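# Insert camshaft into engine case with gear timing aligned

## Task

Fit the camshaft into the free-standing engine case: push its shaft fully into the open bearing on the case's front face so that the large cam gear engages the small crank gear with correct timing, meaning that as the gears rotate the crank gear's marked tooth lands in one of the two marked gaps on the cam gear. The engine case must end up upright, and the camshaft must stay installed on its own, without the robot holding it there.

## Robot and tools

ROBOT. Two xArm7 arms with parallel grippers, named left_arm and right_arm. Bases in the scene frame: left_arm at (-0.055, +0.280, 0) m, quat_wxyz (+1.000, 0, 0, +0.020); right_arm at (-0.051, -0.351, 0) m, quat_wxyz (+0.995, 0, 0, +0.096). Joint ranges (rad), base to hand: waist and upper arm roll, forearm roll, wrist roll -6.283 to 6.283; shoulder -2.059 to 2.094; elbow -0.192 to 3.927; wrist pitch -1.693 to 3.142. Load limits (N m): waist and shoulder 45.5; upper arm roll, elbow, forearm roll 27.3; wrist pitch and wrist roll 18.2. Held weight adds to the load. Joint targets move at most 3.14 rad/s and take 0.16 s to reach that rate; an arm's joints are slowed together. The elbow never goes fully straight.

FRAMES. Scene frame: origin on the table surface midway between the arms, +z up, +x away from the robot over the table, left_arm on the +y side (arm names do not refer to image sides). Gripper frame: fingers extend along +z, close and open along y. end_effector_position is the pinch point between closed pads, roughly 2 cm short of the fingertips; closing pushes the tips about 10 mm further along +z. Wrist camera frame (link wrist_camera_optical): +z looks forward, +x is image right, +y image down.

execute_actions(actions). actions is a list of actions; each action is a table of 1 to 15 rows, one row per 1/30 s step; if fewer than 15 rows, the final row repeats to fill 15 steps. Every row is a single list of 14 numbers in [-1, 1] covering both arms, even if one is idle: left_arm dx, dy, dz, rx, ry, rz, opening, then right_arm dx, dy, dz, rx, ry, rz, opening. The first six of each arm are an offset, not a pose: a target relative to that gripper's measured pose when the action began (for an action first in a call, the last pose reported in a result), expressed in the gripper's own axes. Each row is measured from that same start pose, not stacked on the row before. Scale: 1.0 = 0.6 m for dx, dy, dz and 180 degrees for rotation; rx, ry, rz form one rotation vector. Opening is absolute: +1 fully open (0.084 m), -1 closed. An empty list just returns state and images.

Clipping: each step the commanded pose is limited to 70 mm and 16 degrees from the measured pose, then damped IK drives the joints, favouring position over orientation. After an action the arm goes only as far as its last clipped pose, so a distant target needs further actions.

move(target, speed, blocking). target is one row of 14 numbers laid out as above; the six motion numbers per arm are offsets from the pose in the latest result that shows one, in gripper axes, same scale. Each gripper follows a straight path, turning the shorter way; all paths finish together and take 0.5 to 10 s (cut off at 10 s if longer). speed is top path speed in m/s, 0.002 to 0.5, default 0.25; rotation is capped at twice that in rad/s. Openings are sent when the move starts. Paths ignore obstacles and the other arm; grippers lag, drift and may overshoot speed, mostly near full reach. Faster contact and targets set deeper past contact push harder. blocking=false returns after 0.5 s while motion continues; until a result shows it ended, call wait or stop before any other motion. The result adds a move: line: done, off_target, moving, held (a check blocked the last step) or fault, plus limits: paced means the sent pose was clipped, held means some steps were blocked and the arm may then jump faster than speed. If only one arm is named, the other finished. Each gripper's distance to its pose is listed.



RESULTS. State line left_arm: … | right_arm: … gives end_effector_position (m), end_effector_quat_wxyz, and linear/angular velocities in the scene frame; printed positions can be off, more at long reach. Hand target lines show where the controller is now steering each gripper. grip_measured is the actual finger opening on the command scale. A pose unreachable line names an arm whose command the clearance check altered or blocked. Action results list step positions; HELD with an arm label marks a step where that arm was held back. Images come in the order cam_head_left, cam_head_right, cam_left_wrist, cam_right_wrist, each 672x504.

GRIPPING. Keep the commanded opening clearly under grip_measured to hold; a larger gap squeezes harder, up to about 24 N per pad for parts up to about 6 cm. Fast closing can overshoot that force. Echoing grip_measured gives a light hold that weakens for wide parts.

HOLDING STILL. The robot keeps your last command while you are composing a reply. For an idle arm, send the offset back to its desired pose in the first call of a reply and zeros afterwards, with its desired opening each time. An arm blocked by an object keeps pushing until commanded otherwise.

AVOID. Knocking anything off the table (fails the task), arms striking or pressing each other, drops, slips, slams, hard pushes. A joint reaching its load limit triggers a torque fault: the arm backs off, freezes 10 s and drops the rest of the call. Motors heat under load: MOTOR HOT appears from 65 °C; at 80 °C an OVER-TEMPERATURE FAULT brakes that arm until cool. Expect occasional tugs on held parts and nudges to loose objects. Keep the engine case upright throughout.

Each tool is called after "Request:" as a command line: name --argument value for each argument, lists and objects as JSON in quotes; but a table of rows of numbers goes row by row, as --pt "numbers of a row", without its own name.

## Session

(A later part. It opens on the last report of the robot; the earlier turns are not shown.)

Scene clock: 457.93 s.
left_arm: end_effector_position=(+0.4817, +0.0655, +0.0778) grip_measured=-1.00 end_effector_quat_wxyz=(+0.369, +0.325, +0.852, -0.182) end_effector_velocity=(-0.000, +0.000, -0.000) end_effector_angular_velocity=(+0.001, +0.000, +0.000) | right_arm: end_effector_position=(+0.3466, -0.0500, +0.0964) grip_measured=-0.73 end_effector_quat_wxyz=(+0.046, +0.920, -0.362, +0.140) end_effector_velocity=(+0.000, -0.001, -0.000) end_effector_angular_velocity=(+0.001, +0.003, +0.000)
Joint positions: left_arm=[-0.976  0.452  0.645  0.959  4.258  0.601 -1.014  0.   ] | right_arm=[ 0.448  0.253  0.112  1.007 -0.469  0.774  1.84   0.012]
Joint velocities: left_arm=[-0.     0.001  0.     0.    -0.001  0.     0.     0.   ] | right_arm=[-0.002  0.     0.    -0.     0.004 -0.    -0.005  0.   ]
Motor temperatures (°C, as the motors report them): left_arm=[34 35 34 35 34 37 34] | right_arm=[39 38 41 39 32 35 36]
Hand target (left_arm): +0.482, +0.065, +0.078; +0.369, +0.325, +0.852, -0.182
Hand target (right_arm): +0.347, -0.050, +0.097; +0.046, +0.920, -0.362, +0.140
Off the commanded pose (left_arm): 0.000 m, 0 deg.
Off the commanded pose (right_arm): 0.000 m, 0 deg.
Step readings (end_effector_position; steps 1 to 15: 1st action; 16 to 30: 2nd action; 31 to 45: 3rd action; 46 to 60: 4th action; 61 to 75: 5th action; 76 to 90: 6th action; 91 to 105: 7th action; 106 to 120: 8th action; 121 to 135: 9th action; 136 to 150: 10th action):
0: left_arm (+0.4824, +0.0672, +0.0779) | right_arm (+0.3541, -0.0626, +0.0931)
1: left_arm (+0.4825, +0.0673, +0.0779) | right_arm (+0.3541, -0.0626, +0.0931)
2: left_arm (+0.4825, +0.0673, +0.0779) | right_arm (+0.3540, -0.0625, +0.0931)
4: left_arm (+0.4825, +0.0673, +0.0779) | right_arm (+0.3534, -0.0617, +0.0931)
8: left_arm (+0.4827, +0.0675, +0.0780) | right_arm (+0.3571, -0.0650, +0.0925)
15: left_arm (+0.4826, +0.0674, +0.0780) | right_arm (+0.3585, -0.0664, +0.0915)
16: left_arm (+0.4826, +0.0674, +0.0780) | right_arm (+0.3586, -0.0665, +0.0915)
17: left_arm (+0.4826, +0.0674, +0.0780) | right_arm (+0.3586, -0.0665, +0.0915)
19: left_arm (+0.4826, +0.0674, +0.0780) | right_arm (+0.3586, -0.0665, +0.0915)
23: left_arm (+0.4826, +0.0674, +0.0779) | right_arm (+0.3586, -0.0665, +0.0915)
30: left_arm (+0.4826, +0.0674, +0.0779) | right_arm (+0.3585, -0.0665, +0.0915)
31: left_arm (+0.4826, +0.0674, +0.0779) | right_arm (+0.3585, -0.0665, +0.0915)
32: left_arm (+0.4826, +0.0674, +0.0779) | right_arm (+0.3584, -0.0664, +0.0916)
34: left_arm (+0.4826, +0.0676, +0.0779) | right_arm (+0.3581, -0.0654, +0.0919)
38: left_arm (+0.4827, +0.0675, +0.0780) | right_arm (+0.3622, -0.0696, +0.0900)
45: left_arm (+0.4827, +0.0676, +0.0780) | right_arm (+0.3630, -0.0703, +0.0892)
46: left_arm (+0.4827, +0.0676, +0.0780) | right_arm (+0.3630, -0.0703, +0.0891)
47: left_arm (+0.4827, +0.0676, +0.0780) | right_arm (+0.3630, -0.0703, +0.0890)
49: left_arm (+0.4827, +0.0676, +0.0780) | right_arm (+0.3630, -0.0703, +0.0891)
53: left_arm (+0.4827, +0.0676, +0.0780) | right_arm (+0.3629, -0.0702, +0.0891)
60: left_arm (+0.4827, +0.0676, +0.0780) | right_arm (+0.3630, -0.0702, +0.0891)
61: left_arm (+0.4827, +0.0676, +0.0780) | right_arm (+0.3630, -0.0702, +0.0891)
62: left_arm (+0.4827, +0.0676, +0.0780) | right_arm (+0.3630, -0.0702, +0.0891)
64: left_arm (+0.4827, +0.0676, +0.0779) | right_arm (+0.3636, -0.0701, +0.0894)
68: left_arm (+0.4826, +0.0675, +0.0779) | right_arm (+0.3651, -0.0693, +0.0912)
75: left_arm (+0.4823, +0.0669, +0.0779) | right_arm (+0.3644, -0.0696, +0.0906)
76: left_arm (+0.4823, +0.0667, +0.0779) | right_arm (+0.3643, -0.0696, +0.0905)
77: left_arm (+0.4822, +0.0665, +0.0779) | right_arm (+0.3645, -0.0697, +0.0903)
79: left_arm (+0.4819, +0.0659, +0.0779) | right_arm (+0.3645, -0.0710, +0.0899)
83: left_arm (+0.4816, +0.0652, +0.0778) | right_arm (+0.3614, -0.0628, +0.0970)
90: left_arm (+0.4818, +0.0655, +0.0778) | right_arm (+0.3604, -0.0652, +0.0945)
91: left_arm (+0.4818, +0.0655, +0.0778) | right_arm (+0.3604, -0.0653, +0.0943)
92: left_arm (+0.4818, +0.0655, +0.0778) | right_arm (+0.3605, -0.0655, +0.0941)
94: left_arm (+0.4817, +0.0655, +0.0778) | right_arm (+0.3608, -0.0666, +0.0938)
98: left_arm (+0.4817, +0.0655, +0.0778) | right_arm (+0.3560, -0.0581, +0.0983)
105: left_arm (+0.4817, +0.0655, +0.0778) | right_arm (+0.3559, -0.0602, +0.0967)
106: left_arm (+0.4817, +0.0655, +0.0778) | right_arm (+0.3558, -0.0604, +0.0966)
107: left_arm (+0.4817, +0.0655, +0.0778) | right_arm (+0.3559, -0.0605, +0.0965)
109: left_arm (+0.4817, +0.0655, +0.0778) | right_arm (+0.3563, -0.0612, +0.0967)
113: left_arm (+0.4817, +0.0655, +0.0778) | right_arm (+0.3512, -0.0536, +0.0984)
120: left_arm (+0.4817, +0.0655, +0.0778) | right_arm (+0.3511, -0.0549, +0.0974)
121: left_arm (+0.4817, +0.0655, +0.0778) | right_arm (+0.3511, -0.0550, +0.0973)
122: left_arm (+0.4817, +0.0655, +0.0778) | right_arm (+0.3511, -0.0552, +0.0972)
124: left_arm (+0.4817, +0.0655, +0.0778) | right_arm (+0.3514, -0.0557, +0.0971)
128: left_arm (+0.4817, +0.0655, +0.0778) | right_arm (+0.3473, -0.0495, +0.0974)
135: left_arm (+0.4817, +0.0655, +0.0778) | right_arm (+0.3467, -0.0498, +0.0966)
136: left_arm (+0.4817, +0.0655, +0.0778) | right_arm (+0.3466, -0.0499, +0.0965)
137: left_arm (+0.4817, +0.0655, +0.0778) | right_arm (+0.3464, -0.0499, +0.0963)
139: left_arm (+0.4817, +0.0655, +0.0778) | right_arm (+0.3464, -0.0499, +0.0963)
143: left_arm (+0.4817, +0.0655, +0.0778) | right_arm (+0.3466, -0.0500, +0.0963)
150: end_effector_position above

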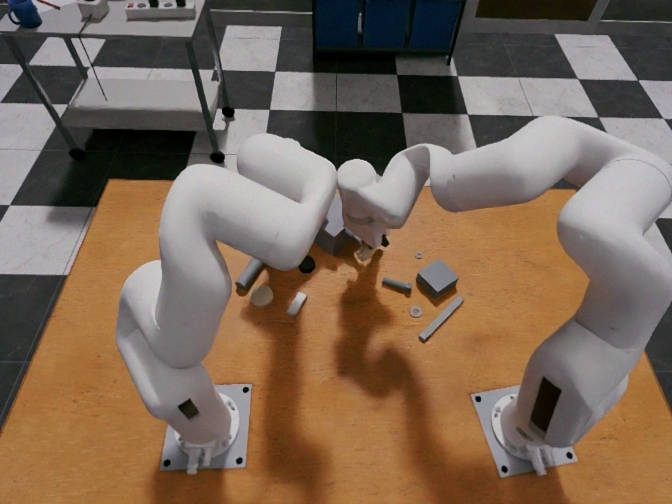

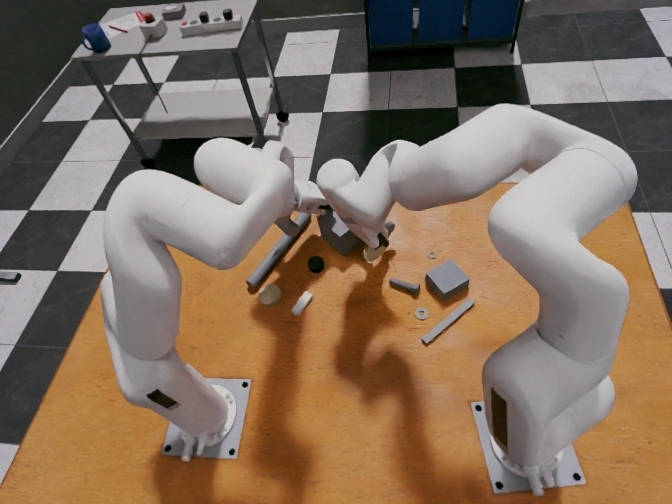

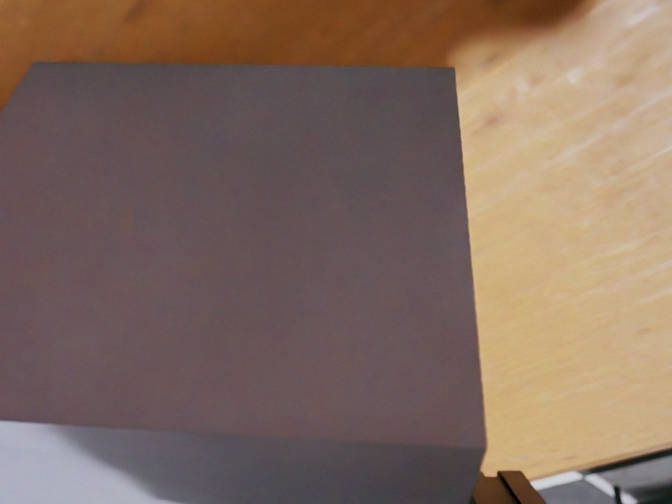

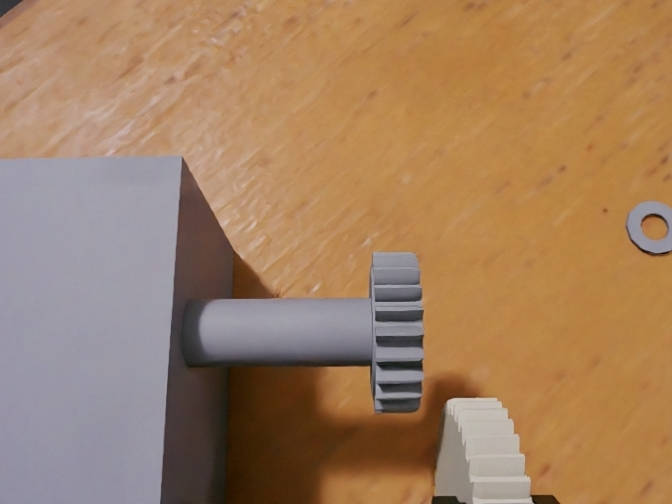

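Request:
move --target '[0,0,0,0,0,0,-1, 0,0,0,0,0,0,-0.55]'

Request:
move --target '[0,0,0,0,0,0,-1, 0.0235,0,0.012,0,-0.15,0,-0.55]' --speed 0.1

Request:
move --target '[0,0,0,0,0,0,-1, 0,0,0,0,0,0,-1]'

Request:
move --target '[0,0,0,0,0,0,-1, -0.0112,0,0.0012,0,0.07,0,-1]' --speed 0.05

Request:
move --target '[0,0,0,0,0,0,-1, -0.0112,0,0.0012,0,0.07,0,-1]' --speed 0.05

Request:
move --target '[0,-0.035,0,0,0,0,-1, 0,0,0,0,0,0,-1]' --speed 0.008

Scene clock: 475.47 s.
left_arm: end_effector_position=(+0.4817, +0.0655, +0.0778) grip_measured=-1.00 end_effector_quat_wxyz=(+0.369, +0.325, +0.852, -0.182) end_effector_velocity=(+0.001, +0.001, +0.001) end_effector_angular_velocity=(-0.001, -0.001, +0.002) | right_arm: end_effector_position=(+0.3467, -0.0500, +0.0964) grip_measured=-0.57 end_effector_quat_wxyz=(+0.046, +0.920, -0.362, +0.140) end_effector_velocity=(-0.000, -0.001, -0.001) end_effector_angular_velocity=(-0.002, +0.001, -0.001)
Joint positions: left_arm=[-0.976  0.452  0.645  0.959  4.258  0.601 -1.014  0.   ] | right_arm=[ 0.448  0.253  0.113  1.007 -0.469  0.774  1.84   0.019]
Joint velocities: left_arm=[ 0.001 -0.001  0.     0.     0.    -0.    -0.001  0.   ] | right_arm=[-0.     0.001 -0.    -0.    -0.     0.002  0.     0.   ]
Motor temperatures (°C, as the motors report them): left_arm=[34 35 33 35 34 37 34] | right_arm=[39 38 41 38 32 35 36]
Hand target (left_arm): +0.482, +0.065, +0.078; +0.369, +0.325, +0.852, -0.182
Hand target (right_arm): +0.347, -0.050, +0.096; +0.046, +0.920, -0.362, +0.140
Off the commanded pose (left_arm): 0.000 m, 0 deg.
Off the commanded pose (right_arm): 0.000 m, 0 deg.
move: done

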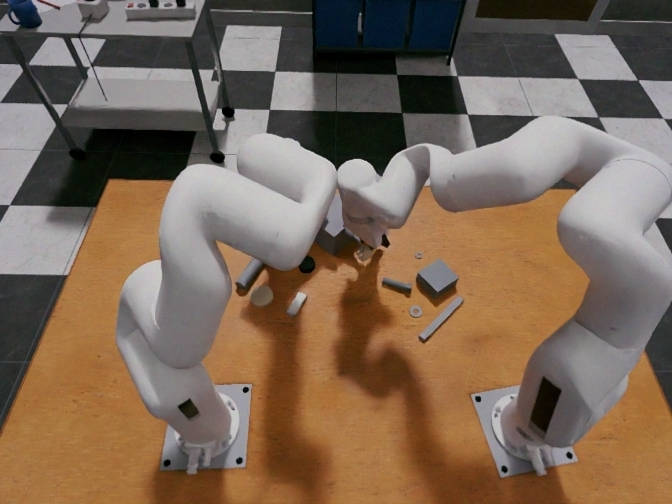

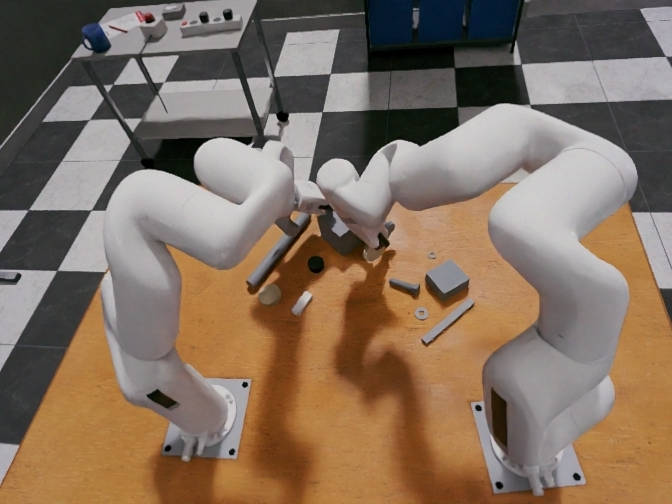

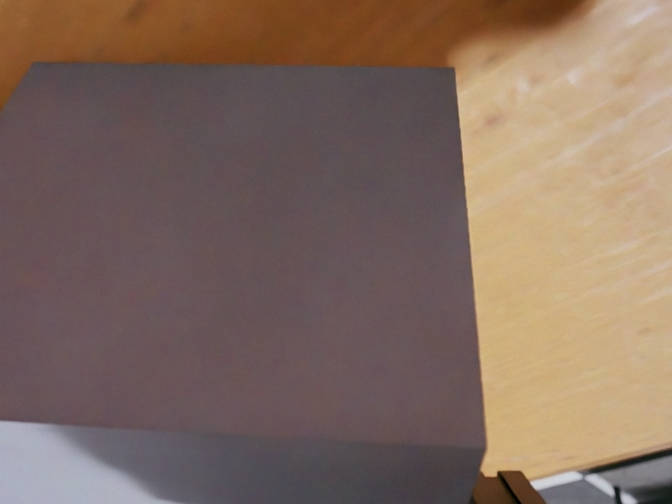

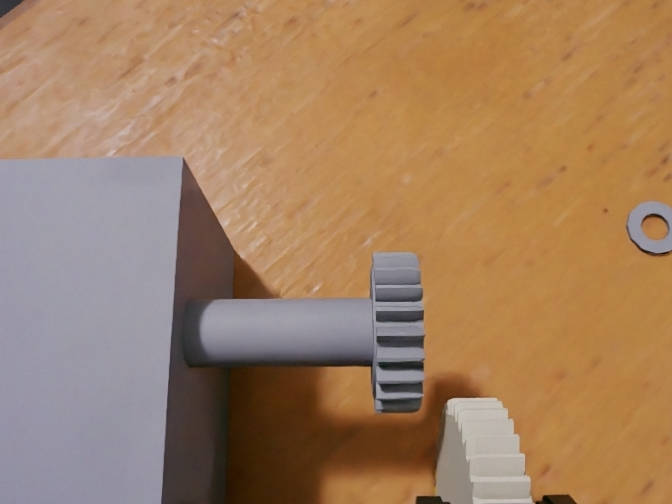

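Scene clock: 478.23 s.
left_arm: end_effector_position=(+0.4817, +0.0655, +0.0778) grip_measured=-1.00 end_effector_quat_wxyz=(+0.369, +0.325, +0.852, -0.182) end_effector_velocity=(+0.000, +0.000, +0.000) end_effector_angular_velocity=(+0.000, -0.000, +0.001) | right_arm: end_effector_position=(+0.3580, -0.0607, +0.0937) grip_measured=-0.57 end_effector_quat_wxyz=(-0.040, +0.928, -0.363, -0.078) end_effector_velocity=(+0.000, -0.001, +0.000) end_effector_angular_velocity=(+0.010, +0.012, +0.002)
Joint positions: left_arm=[-0.976  0.452  0.645  0.959  4.258  0.601 -1.014  0.   ] | right_arm=[0.155 0.3   0.218 1.079 0.148 0.82  1.202 0.019]
Joint velocities: left_arm=[-0.    -0.     0.    -0.    -0.001 -0.001  0.     0.   ] | right_arm=[-0.01   0.004  0.003  0.006  0.016  0.01  -0.018 -0.   ]
Motor temperatures (°C, as the motors report them): left_arm=[34 35 33 35 34 37 34] | right_arm=[39 38 40 38 32 35 36]
Hand target (left_arm): +0.482, +0.065, +0.078; +0.369, +0.325, +0.852, -0.182
Hand target (right_arm): +0.358, -0.061, +0.094; -0.040, +0.927, -0.364, -0.078
Off the commanded pose (left_arm): 0.000 m, 0 deg.
Off the commanded pose (right_arm): 0.000 m, 0 deg.
move: done

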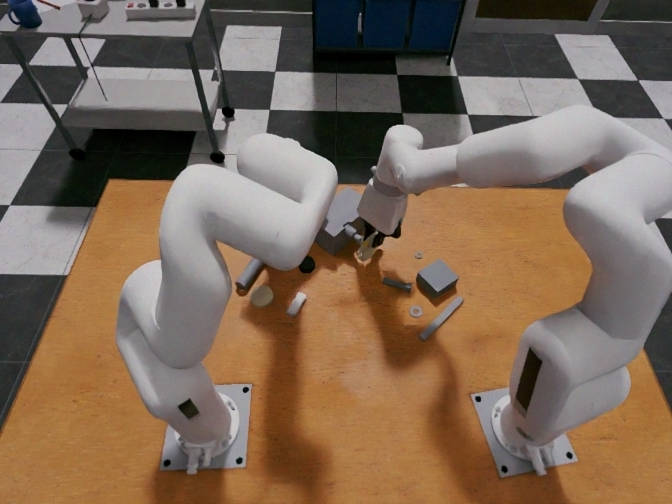

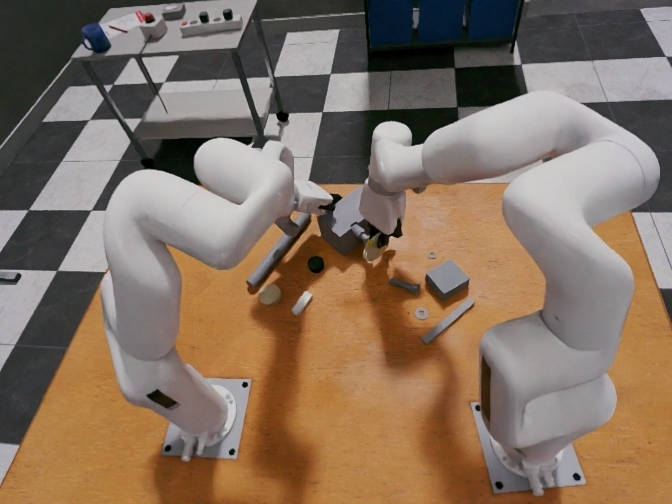

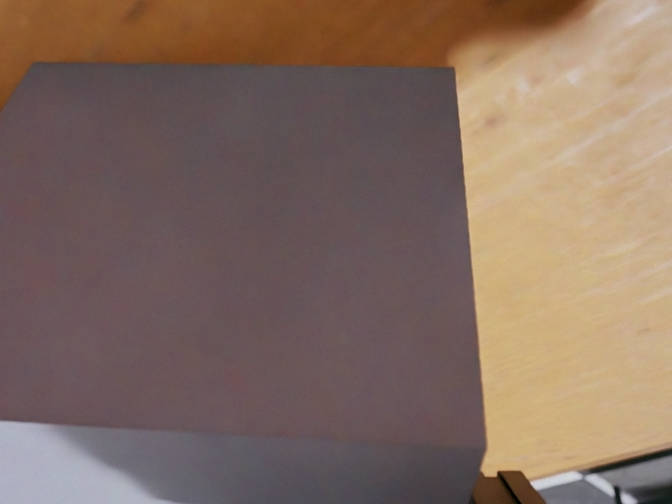

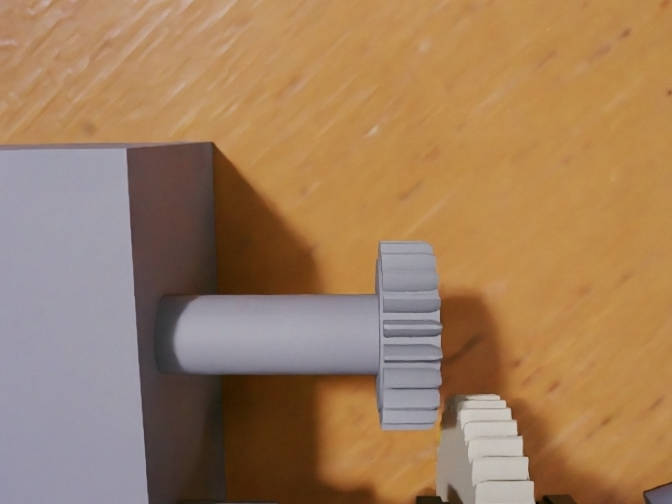

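Scene clock: 478.73 s.
left_arm: end_effector_position=(+0.4817, +0.0655, +0.0778) grip_measured=-1.00 end_effector_quat_wxyz=(+0.369, +0.325, +0.852, -0.182) end_effector_velocity=(+0.000, +0.001, +0.000) end_effector_angular_velocity=(-0.001, +0.000, +0.003) | right_arm: end_effector_position=(+0.3580, -0.0607, +0.0936) grip_measured=-0.73 end_effector_quat_wxyz=(-0.040, +0.928, -0.363, -0.078) end_effector_velocity=(+0.000, -0.000, +0.000) end_effector_angular_velocity=(+0.000, -0.001, -0.001)
Joint positions: left_arm=[-0.976  0.452  0.645  0.959  4.258  0.601 -1.014  0.   ] | right_arm=[0.155 0.3   0.218 1.079 0.148 0.82  1.202 0.012]
Joint velocities: left_arm=[ 0.001 -0.     0.    -0.    -0.001 -0.    -0.     0.   ] | right_arm=[-0.001 -0.001  0.    -0.    -0.    -0.     0.     0.   ]
Motor temperatures (°C, as the motors report them): left_arm=[34 35 33 35 34 37 34] | right_arm=[39 38 40 38 32 35 36]
Hand target (left_arm): +0.482, +0.065, +0.078; +0.369, +0.325, +0.852, -0.182
Hand target (right_arm): +0.358, -0.061, +0.094; -0.040, +0.928, -0.363, -0.078
Off the commanded pose (left_arm): 0.000 m, 0 deg.
Off the commanded pose (right_arm): 0.000 m, 0 deg.
move: done

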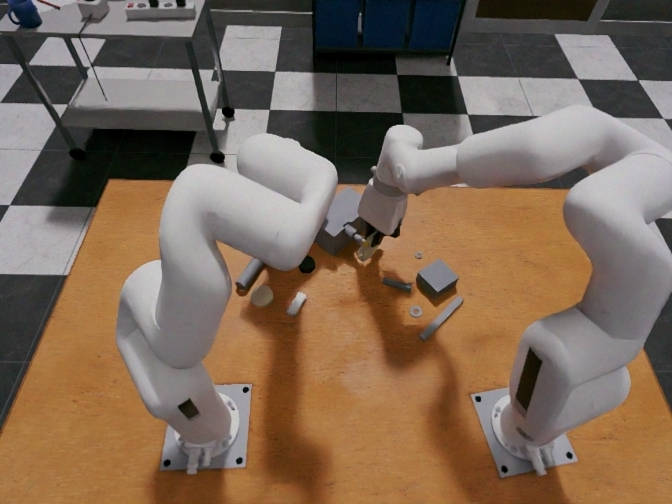

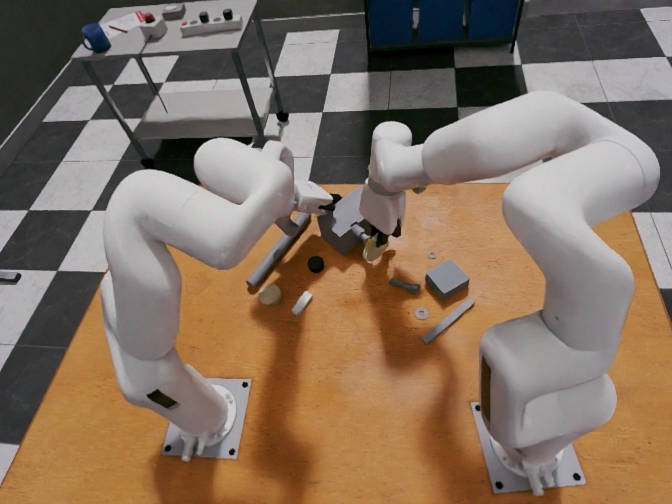

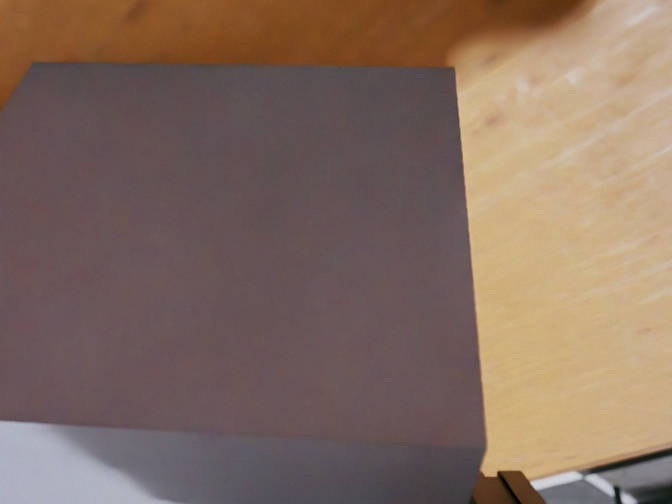

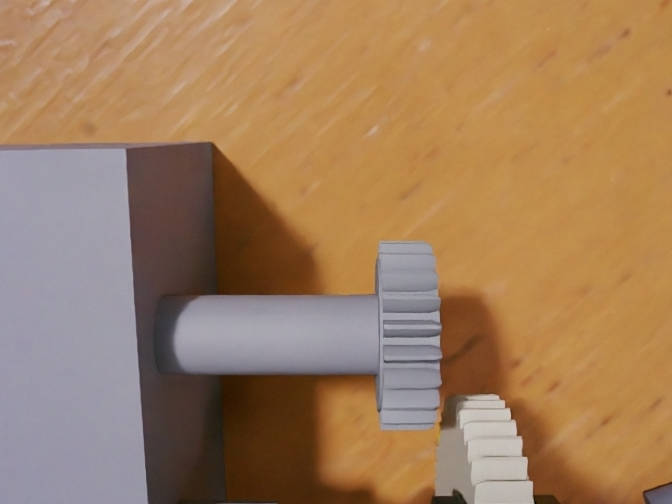

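Scene clock: 481.27 s.
left_arm: end_effector_position=(+0.4817, +0.0654, +0.0778) grip_measured=-1.00 end_effector_quat_wxyz=(+0.369, +0.325, +0.852, -0.182) end_effector_velocity=(-0.000, -0.001, +0.000) end_effector_angular_velocity=(-0.001, -0.000, -0.002) | right_arm: end_effector_position=(+0.3534, -0.0561, +0.0943) grip_measured=-0.73 end_effector_quat_wxyz=(-0.000, +0.930, -0.366, +0.024) end_effector_velocity=(+0.000, +0.000, +0.001) end_effector_angular_velocity=(-0.009, -0.012, -0.002)
Joint positions: left_arm=[-0.976  0.452  0.644  0.959  4.258  0.601 -1.014  0.   ] | right_arm=[ 0.291  0.26   0.166  1.022 -0.123  0.744  1.482  0.012]
Joint velocities: left_arm=[-0.001 -0.001 -0.001  0.     0.     0.    -0.     0.   ] | right_arm=[ 0.008 -0.003 -0.004 -0.002 -0.02  -0.002  0.021 -0.   ]
Motor temperatures (°C, as the motors report them): left_arm=[34 35 33 35 34 37 34] | right_arm=[39 38 40 38 32 35 36]
Hand target (left_arm): +0.482, +0.065, +0.078; +0.369, +0.325, +0.852, -0.182
Hand target (right_arm): +0.353, -0.056, +0.094; +0.000, +0.931, -0.365, +0.024
Off the commanded pose (left_arm): 0.000 m, 0 deg.
Off the commanded pose (right_arm): 0.000 m, 0 deg.
move: done

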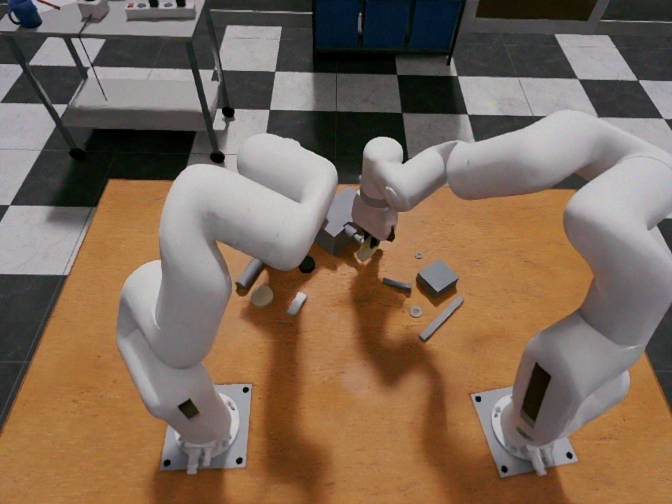

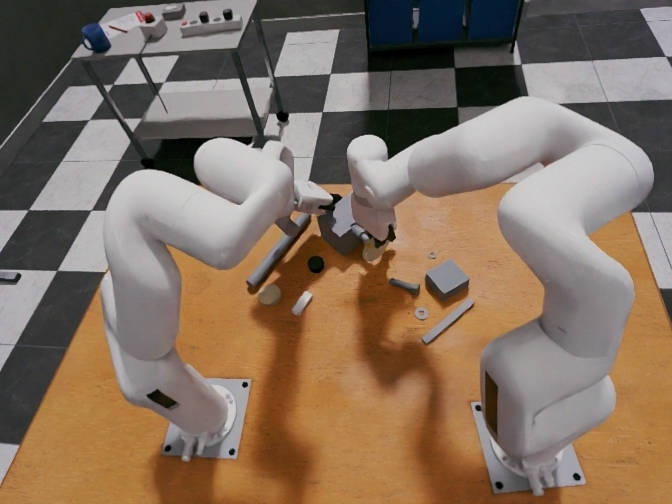

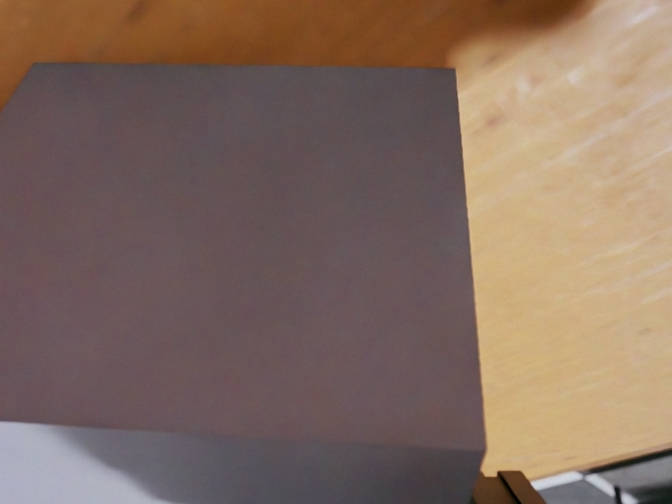

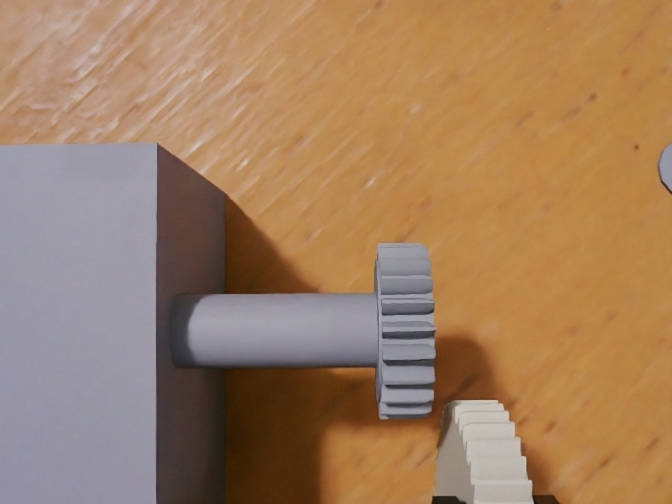

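Scene clock: 483.80 s.
left_arm: end_effector_position=(+0.4816, +0.0653, +0.0777) grip_measured=-1.00 end_effector_quat_wxyz=(+0.368, +0.325, +0.852, -0.182) end_effector_velocity=(-0.001, -0.001, -0.001) end_effector_angular_velocity=(-0.001, +0.002, +0.001) | right_arm: end_effector_position=(+0.3485, -0.0512, +0.0935) grip_measured=-0.73 end_effector_quat_wxyz=(+0.040, +0.923, -0.363, +0.125) end_effector_velocity=(-0.001, -0.001, -0.001) end_effector_angular_velocity=(-0.012, -0.009, -0.003)
Joint positions: left_arm=[-0.976  0.452  0.644  0.959  4.258  0.601 -1.014  0.   ] | right_arm=[ 0.431  0.256  0.112  1.005 -0.428  0.755  1.796  0.012]
Joint velocities: left_arm=[-0.001  0.    -0.002 -0.001 -0.002 -0.001 -0.001  0.   ] | right_arm=[ 0.008  0.001 -0.003 -0.001 -0.019  0.006  0.022 -0.001]
Motor temperatures (°C, as the motors report them): left_arm=[34 35 33 35 34 37 34] | right_arm=[39 38 40 38 32 35 36]
Hand target (left_arm): +0.482, +0.065, +0.078; +0.369, +0.325, +0.852, -0.182
Hand target (right_arm): +0.348, -0.051, +0.093; +0.040, +0.922, -0.363, +0.126
Off the commanded pose (left_arm): 0.000 m, 0 deg.
Off the commanded pose (right_arm): 0.000 m, 0 deg.
move: done

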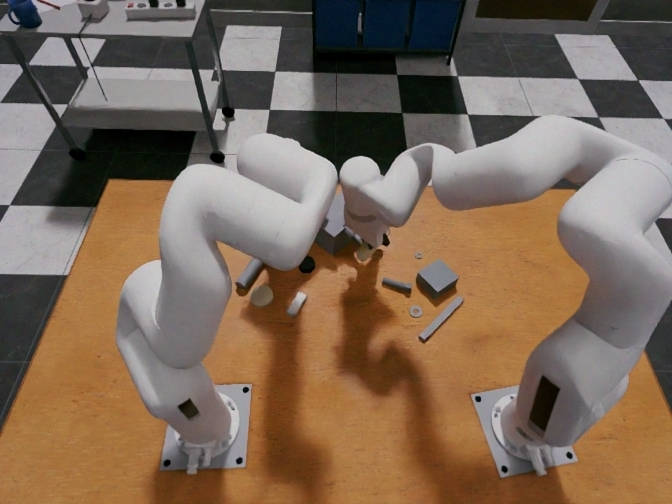

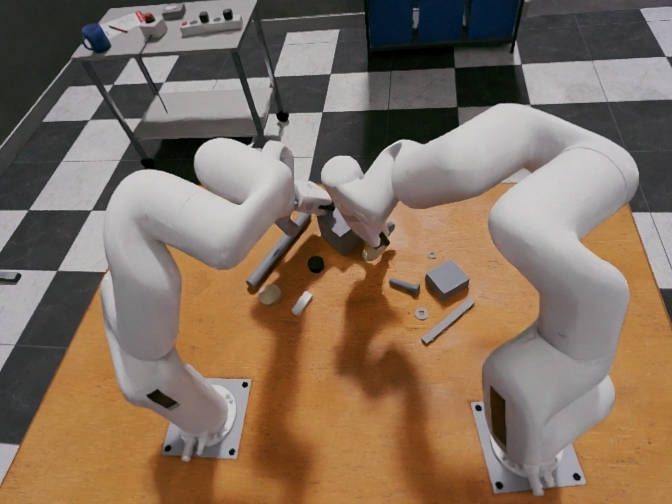

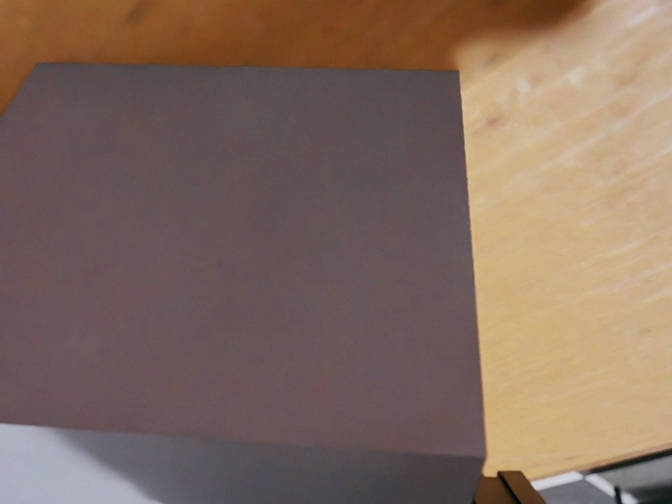

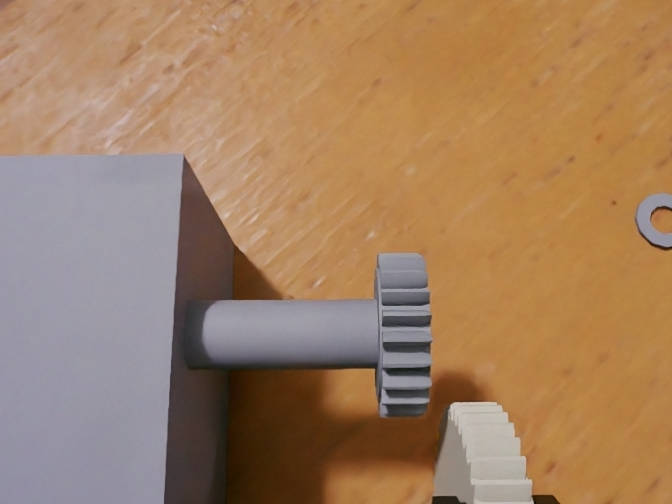

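Scene clock: 486.63 s.
left_arm: end_effector_position=(+0.4711, +0.0587, +0.0803) grip_measured=-1.00 end_effector_quat_wxyz=(+0.371, +0.320, +0.854, -0.176) end_effector_velocity=(-0.001, +0.001, +0.000) end_effector_angular_velocity=(+0.002, -0.000, +0.007) | right_arm: end_effector_position=(+0.3476, -0.0526, +0.0926) grip_measured=-0.72 end_effector_quat_wxyz=(+0.043, +0.922, -0.363, +0.124) end_effector_velocity=(-0.000, +0.000, -0.000) end_effector_angular_velocity=(-0.001, +0.001, -0.000)
Joint positions: left_arm=[-1.026  0.427  0.659  0.931  4.214  0.564 -0.996  0.   ] | right_arm=[ 0.431  0.257  0.112  1.004 -0.428  0.759  1.795  0.013]
Joint velocities: left_arm=[-0.019  0.001  0.018 -0.005 -0.007 -0.001 -0.002  0.   ] | right_arm=[-0.001  0.001  0.001  0.002 -0.     0.002  0.     0.   ]
Motor temperatures (°C, as the motors report them): left_arm=[34 35 33 35 34 37 34] | right_arm=[39 38 40 38 32 35 36]
Hand target (left_arm): +0.467, +0.050, +0.079; +0.369, +0.325, +0.852, -0.182
Hand target (right_arm): +0.348, -0.051, +0.094; +0.040, +0.923, -0.363, +0.125
Off the commanded pose (left_arm): 0.009 m, 1 deg.
Off the commanded pose (right_arm): 0.002 m, 0 deg.
move: off_target (left_arm)

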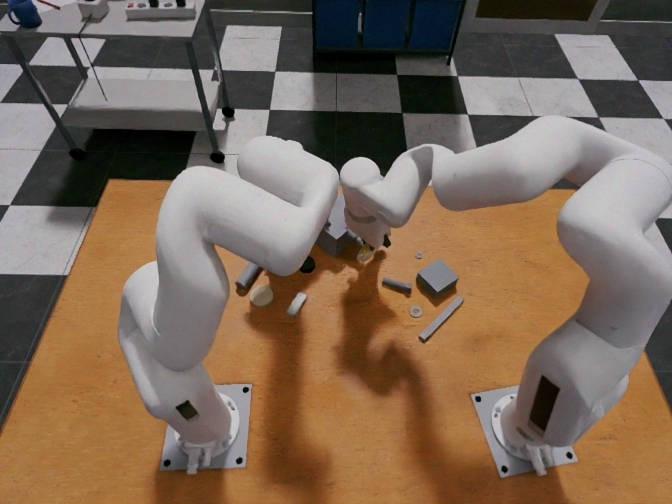

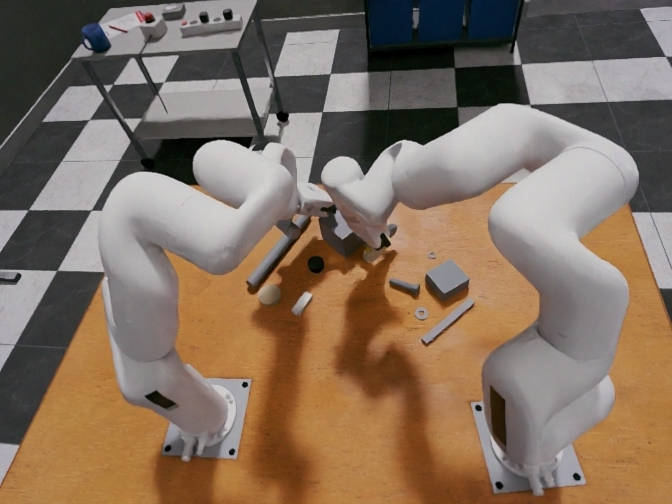

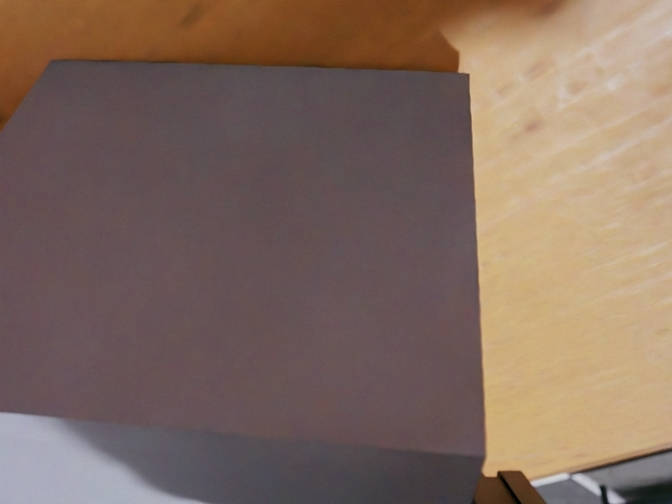

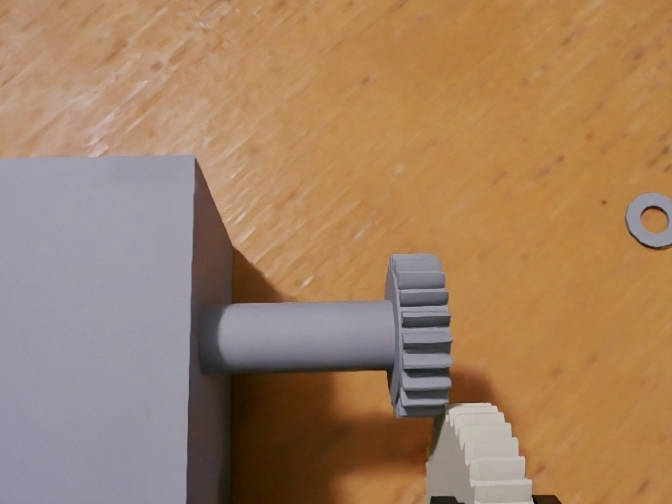

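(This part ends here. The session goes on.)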